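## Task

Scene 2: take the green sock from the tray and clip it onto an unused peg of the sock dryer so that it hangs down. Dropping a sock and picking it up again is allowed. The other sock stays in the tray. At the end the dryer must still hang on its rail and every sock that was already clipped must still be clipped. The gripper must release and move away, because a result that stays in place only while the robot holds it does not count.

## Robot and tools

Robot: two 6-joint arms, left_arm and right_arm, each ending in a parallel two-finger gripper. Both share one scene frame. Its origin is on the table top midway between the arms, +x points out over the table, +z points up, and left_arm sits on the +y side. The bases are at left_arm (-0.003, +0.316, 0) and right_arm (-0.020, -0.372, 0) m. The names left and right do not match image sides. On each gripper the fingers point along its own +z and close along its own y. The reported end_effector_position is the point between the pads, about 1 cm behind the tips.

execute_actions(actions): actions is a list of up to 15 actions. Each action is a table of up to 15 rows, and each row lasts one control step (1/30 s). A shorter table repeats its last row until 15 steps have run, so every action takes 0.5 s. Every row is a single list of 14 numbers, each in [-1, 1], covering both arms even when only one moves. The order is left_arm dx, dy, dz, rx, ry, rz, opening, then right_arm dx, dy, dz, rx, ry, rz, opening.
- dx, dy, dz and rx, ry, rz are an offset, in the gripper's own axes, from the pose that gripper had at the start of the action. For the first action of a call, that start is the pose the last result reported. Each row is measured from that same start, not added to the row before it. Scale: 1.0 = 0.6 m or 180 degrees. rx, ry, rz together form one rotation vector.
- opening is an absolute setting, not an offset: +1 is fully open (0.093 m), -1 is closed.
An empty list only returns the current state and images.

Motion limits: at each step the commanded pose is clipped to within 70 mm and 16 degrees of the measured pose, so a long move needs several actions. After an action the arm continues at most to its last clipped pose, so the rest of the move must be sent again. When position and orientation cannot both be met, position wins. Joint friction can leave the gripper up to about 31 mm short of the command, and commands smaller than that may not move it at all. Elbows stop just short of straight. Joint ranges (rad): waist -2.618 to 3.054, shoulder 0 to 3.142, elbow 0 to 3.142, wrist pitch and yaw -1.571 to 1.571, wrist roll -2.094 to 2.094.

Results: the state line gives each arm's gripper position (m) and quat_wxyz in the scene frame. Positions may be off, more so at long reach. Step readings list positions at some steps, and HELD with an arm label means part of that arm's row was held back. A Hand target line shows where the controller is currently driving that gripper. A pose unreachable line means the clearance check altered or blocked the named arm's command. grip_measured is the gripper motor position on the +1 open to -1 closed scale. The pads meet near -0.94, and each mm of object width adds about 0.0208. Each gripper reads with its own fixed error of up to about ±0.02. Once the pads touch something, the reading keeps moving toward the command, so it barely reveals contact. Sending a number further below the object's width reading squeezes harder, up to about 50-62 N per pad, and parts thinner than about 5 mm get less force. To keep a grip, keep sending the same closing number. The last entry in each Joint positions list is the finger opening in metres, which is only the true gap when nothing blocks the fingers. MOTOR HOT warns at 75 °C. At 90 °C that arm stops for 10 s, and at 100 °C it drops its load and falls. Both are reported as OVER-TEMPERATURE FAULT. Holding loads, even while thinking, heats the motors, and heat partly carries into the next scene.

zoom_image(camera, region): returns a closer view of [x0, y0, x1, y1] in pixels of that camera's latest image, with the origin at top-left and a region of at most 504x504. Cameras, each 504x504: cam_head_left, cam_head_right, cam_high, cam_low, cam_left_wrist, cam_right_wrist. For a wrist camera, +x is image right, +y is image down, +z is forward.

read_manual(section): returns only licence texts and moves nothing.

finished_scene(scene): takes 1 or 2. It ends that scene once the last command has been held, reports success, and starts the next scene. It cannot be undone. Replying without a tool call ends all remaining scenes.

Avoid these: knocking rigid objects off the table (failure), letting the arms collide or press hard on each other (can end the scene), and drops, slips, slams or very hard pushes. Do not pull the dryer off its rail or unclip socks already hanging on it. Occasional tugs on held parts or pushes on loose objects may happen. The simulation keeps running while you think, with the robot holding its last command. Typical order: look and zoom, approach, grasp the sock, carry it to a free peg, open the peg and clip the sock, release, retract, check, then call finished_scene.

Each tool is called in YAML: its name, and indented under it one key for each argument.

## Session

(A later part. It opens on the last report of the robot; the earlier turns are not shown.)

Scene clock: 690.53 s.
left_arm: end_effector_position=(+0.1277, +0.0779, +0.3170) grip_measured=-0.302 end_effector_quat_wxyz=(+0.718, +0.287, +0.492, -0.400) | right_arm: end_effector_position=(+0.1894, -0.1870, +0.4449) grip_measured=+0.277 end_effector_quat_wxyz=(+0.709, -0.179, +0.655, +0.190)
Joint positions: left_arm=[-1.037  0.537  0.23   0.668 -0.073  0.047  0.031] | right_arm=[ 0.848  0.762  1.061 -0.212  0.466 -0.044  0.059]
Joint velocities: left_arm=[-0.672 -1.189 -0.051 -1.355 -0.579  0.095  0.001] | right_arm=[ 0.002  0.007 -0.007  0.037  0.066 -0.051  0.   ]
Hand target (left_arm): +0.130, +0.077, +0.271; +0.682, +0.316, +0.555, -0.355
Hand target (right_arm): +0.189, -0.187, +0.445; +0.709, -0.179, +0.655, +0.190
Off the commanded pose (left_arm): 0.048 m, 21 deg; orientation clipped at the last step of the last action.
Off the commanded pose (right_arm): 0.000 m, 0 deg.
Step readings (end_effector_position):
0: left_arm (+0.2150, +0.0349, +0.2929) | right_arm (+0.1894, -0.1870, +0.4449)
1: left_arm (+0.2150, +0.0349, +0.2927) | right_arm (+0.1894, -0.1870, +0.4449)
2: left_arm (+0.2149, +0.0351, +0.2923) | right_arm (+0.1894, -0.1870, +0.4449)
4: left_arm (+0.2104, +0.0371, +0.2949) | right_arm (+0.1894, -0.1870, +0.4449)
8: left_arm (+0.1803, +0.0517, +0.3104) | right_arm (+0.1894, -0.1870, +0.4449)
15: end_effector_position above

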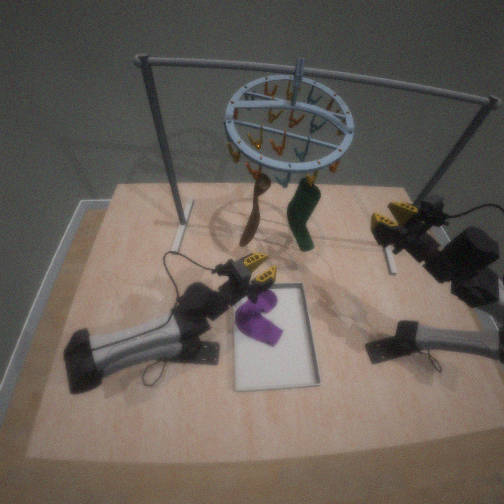

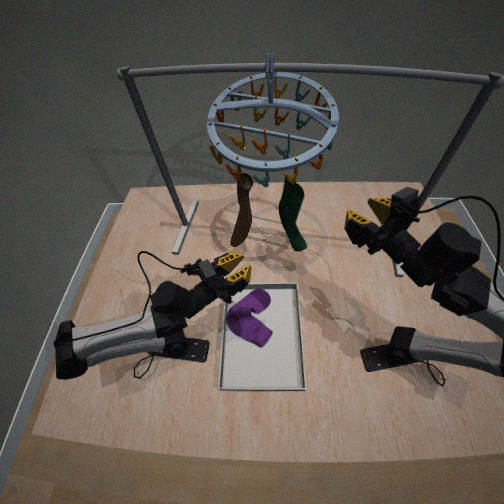

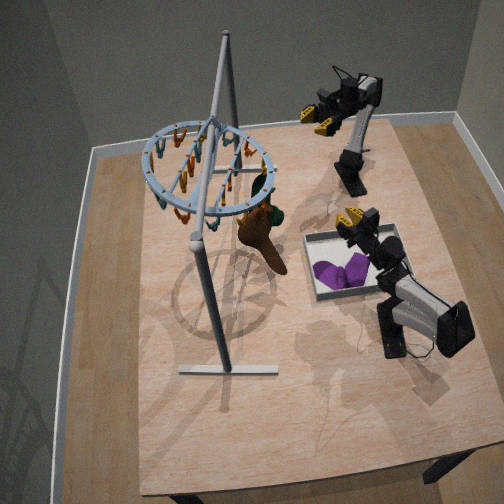

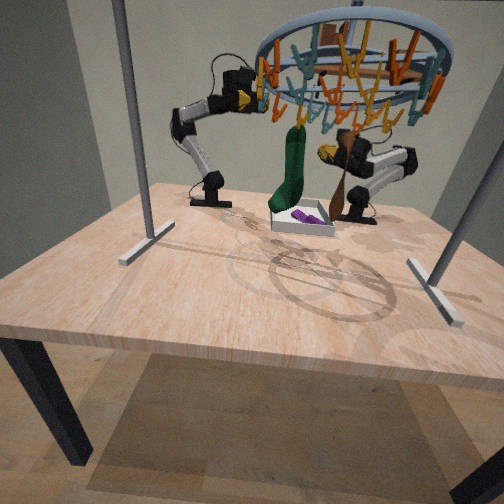

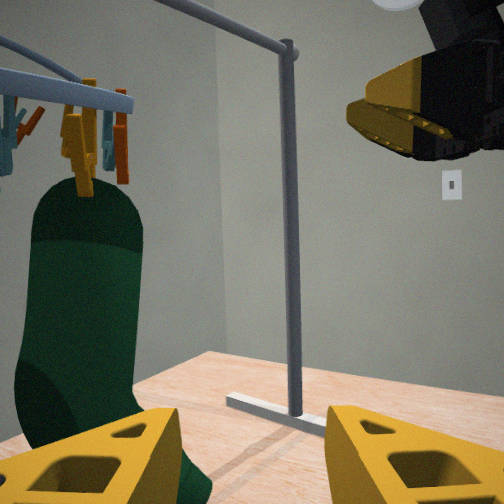

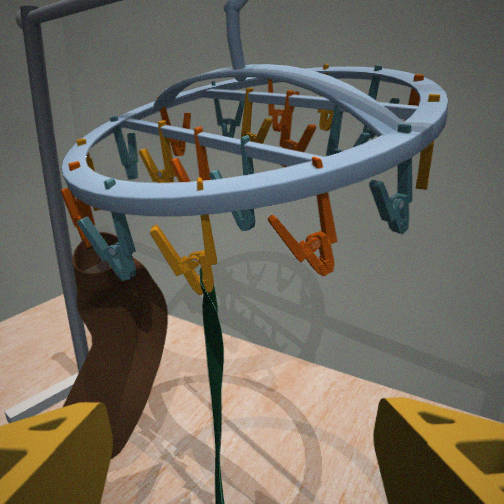

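execute_actions:
  actions: []

Scene clock: 691.27 s.
left_arm: end_effector_position=(+0.1317, +0.0777, +0.2836) grip_measured=-0.302 end_effector_quat_wxyz=(+0.689, +0.308, +0.548, -0.361) | right_arm: end_effector_position=(+0.1894, -0.1870, +0.4449) grip_measured=+0.277 end_effector_quat_wxyz=(+0.709, -0.179, +0.655, +0.190)
Joint positions: left_arm=[-1.073  0.474  0.229  0.458 -0.152  0.062  0.031] | right_arm=[ 0.848  0.762  1.061 -0.212  0.466 -0.044  0.059]
Joint velocities: left_arm=[-0.027  0.012 -0.012 -0.095 -0.037  0.007 -0.   ] | right_arm=[-0.007 -0.007 -0.012 -0.022 -0.066  0.037 -0.001]
Hand target (left_arm): +0.130, +0.077, +0.271; +0.682, +0.316, +0.555, -0.355
Hand target (right_arm): +0.189, -0.187, +0.445; +0.709, -0.179, +0.655, +0.190
Off the commanded pose (left_arm): 0.015 m, 12 deg; orientation clipped at the last step of the last action.
Off the commanded pose (right_arm): 0.000 m, 0 deg.

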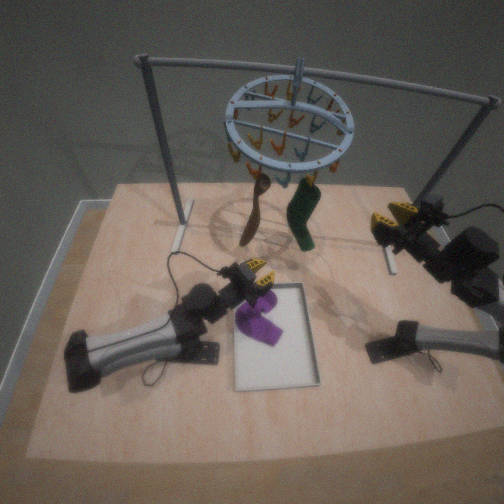

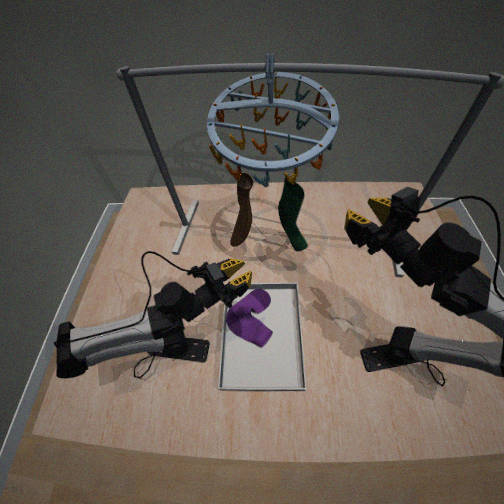

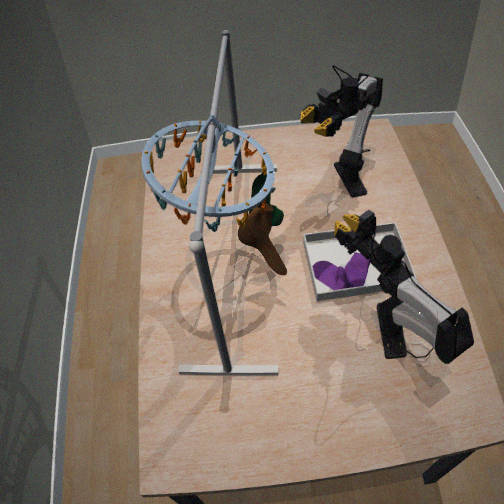

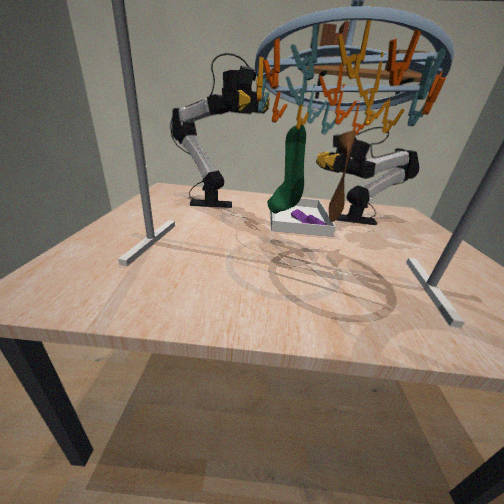

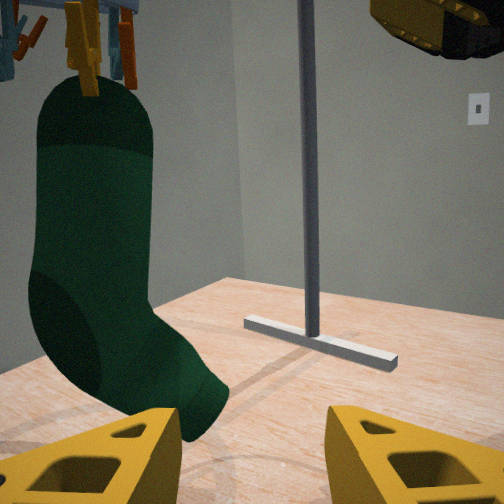

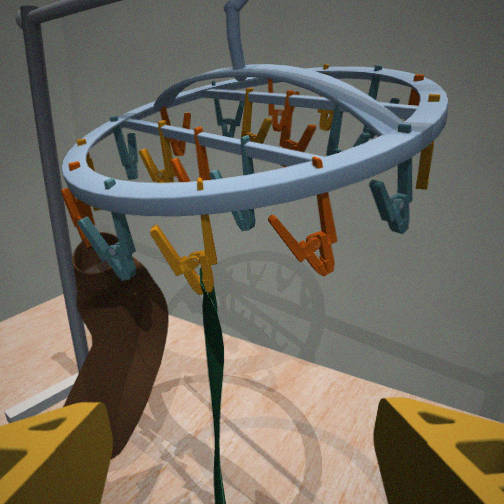

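The green sock is hanging from the yellow peg, the brown sock is still clipped, the purple sock is in the tray, and both arms are clear. I'm ending the scene.

finished_scene:
  scene: 2

The scene is finished: the task was done.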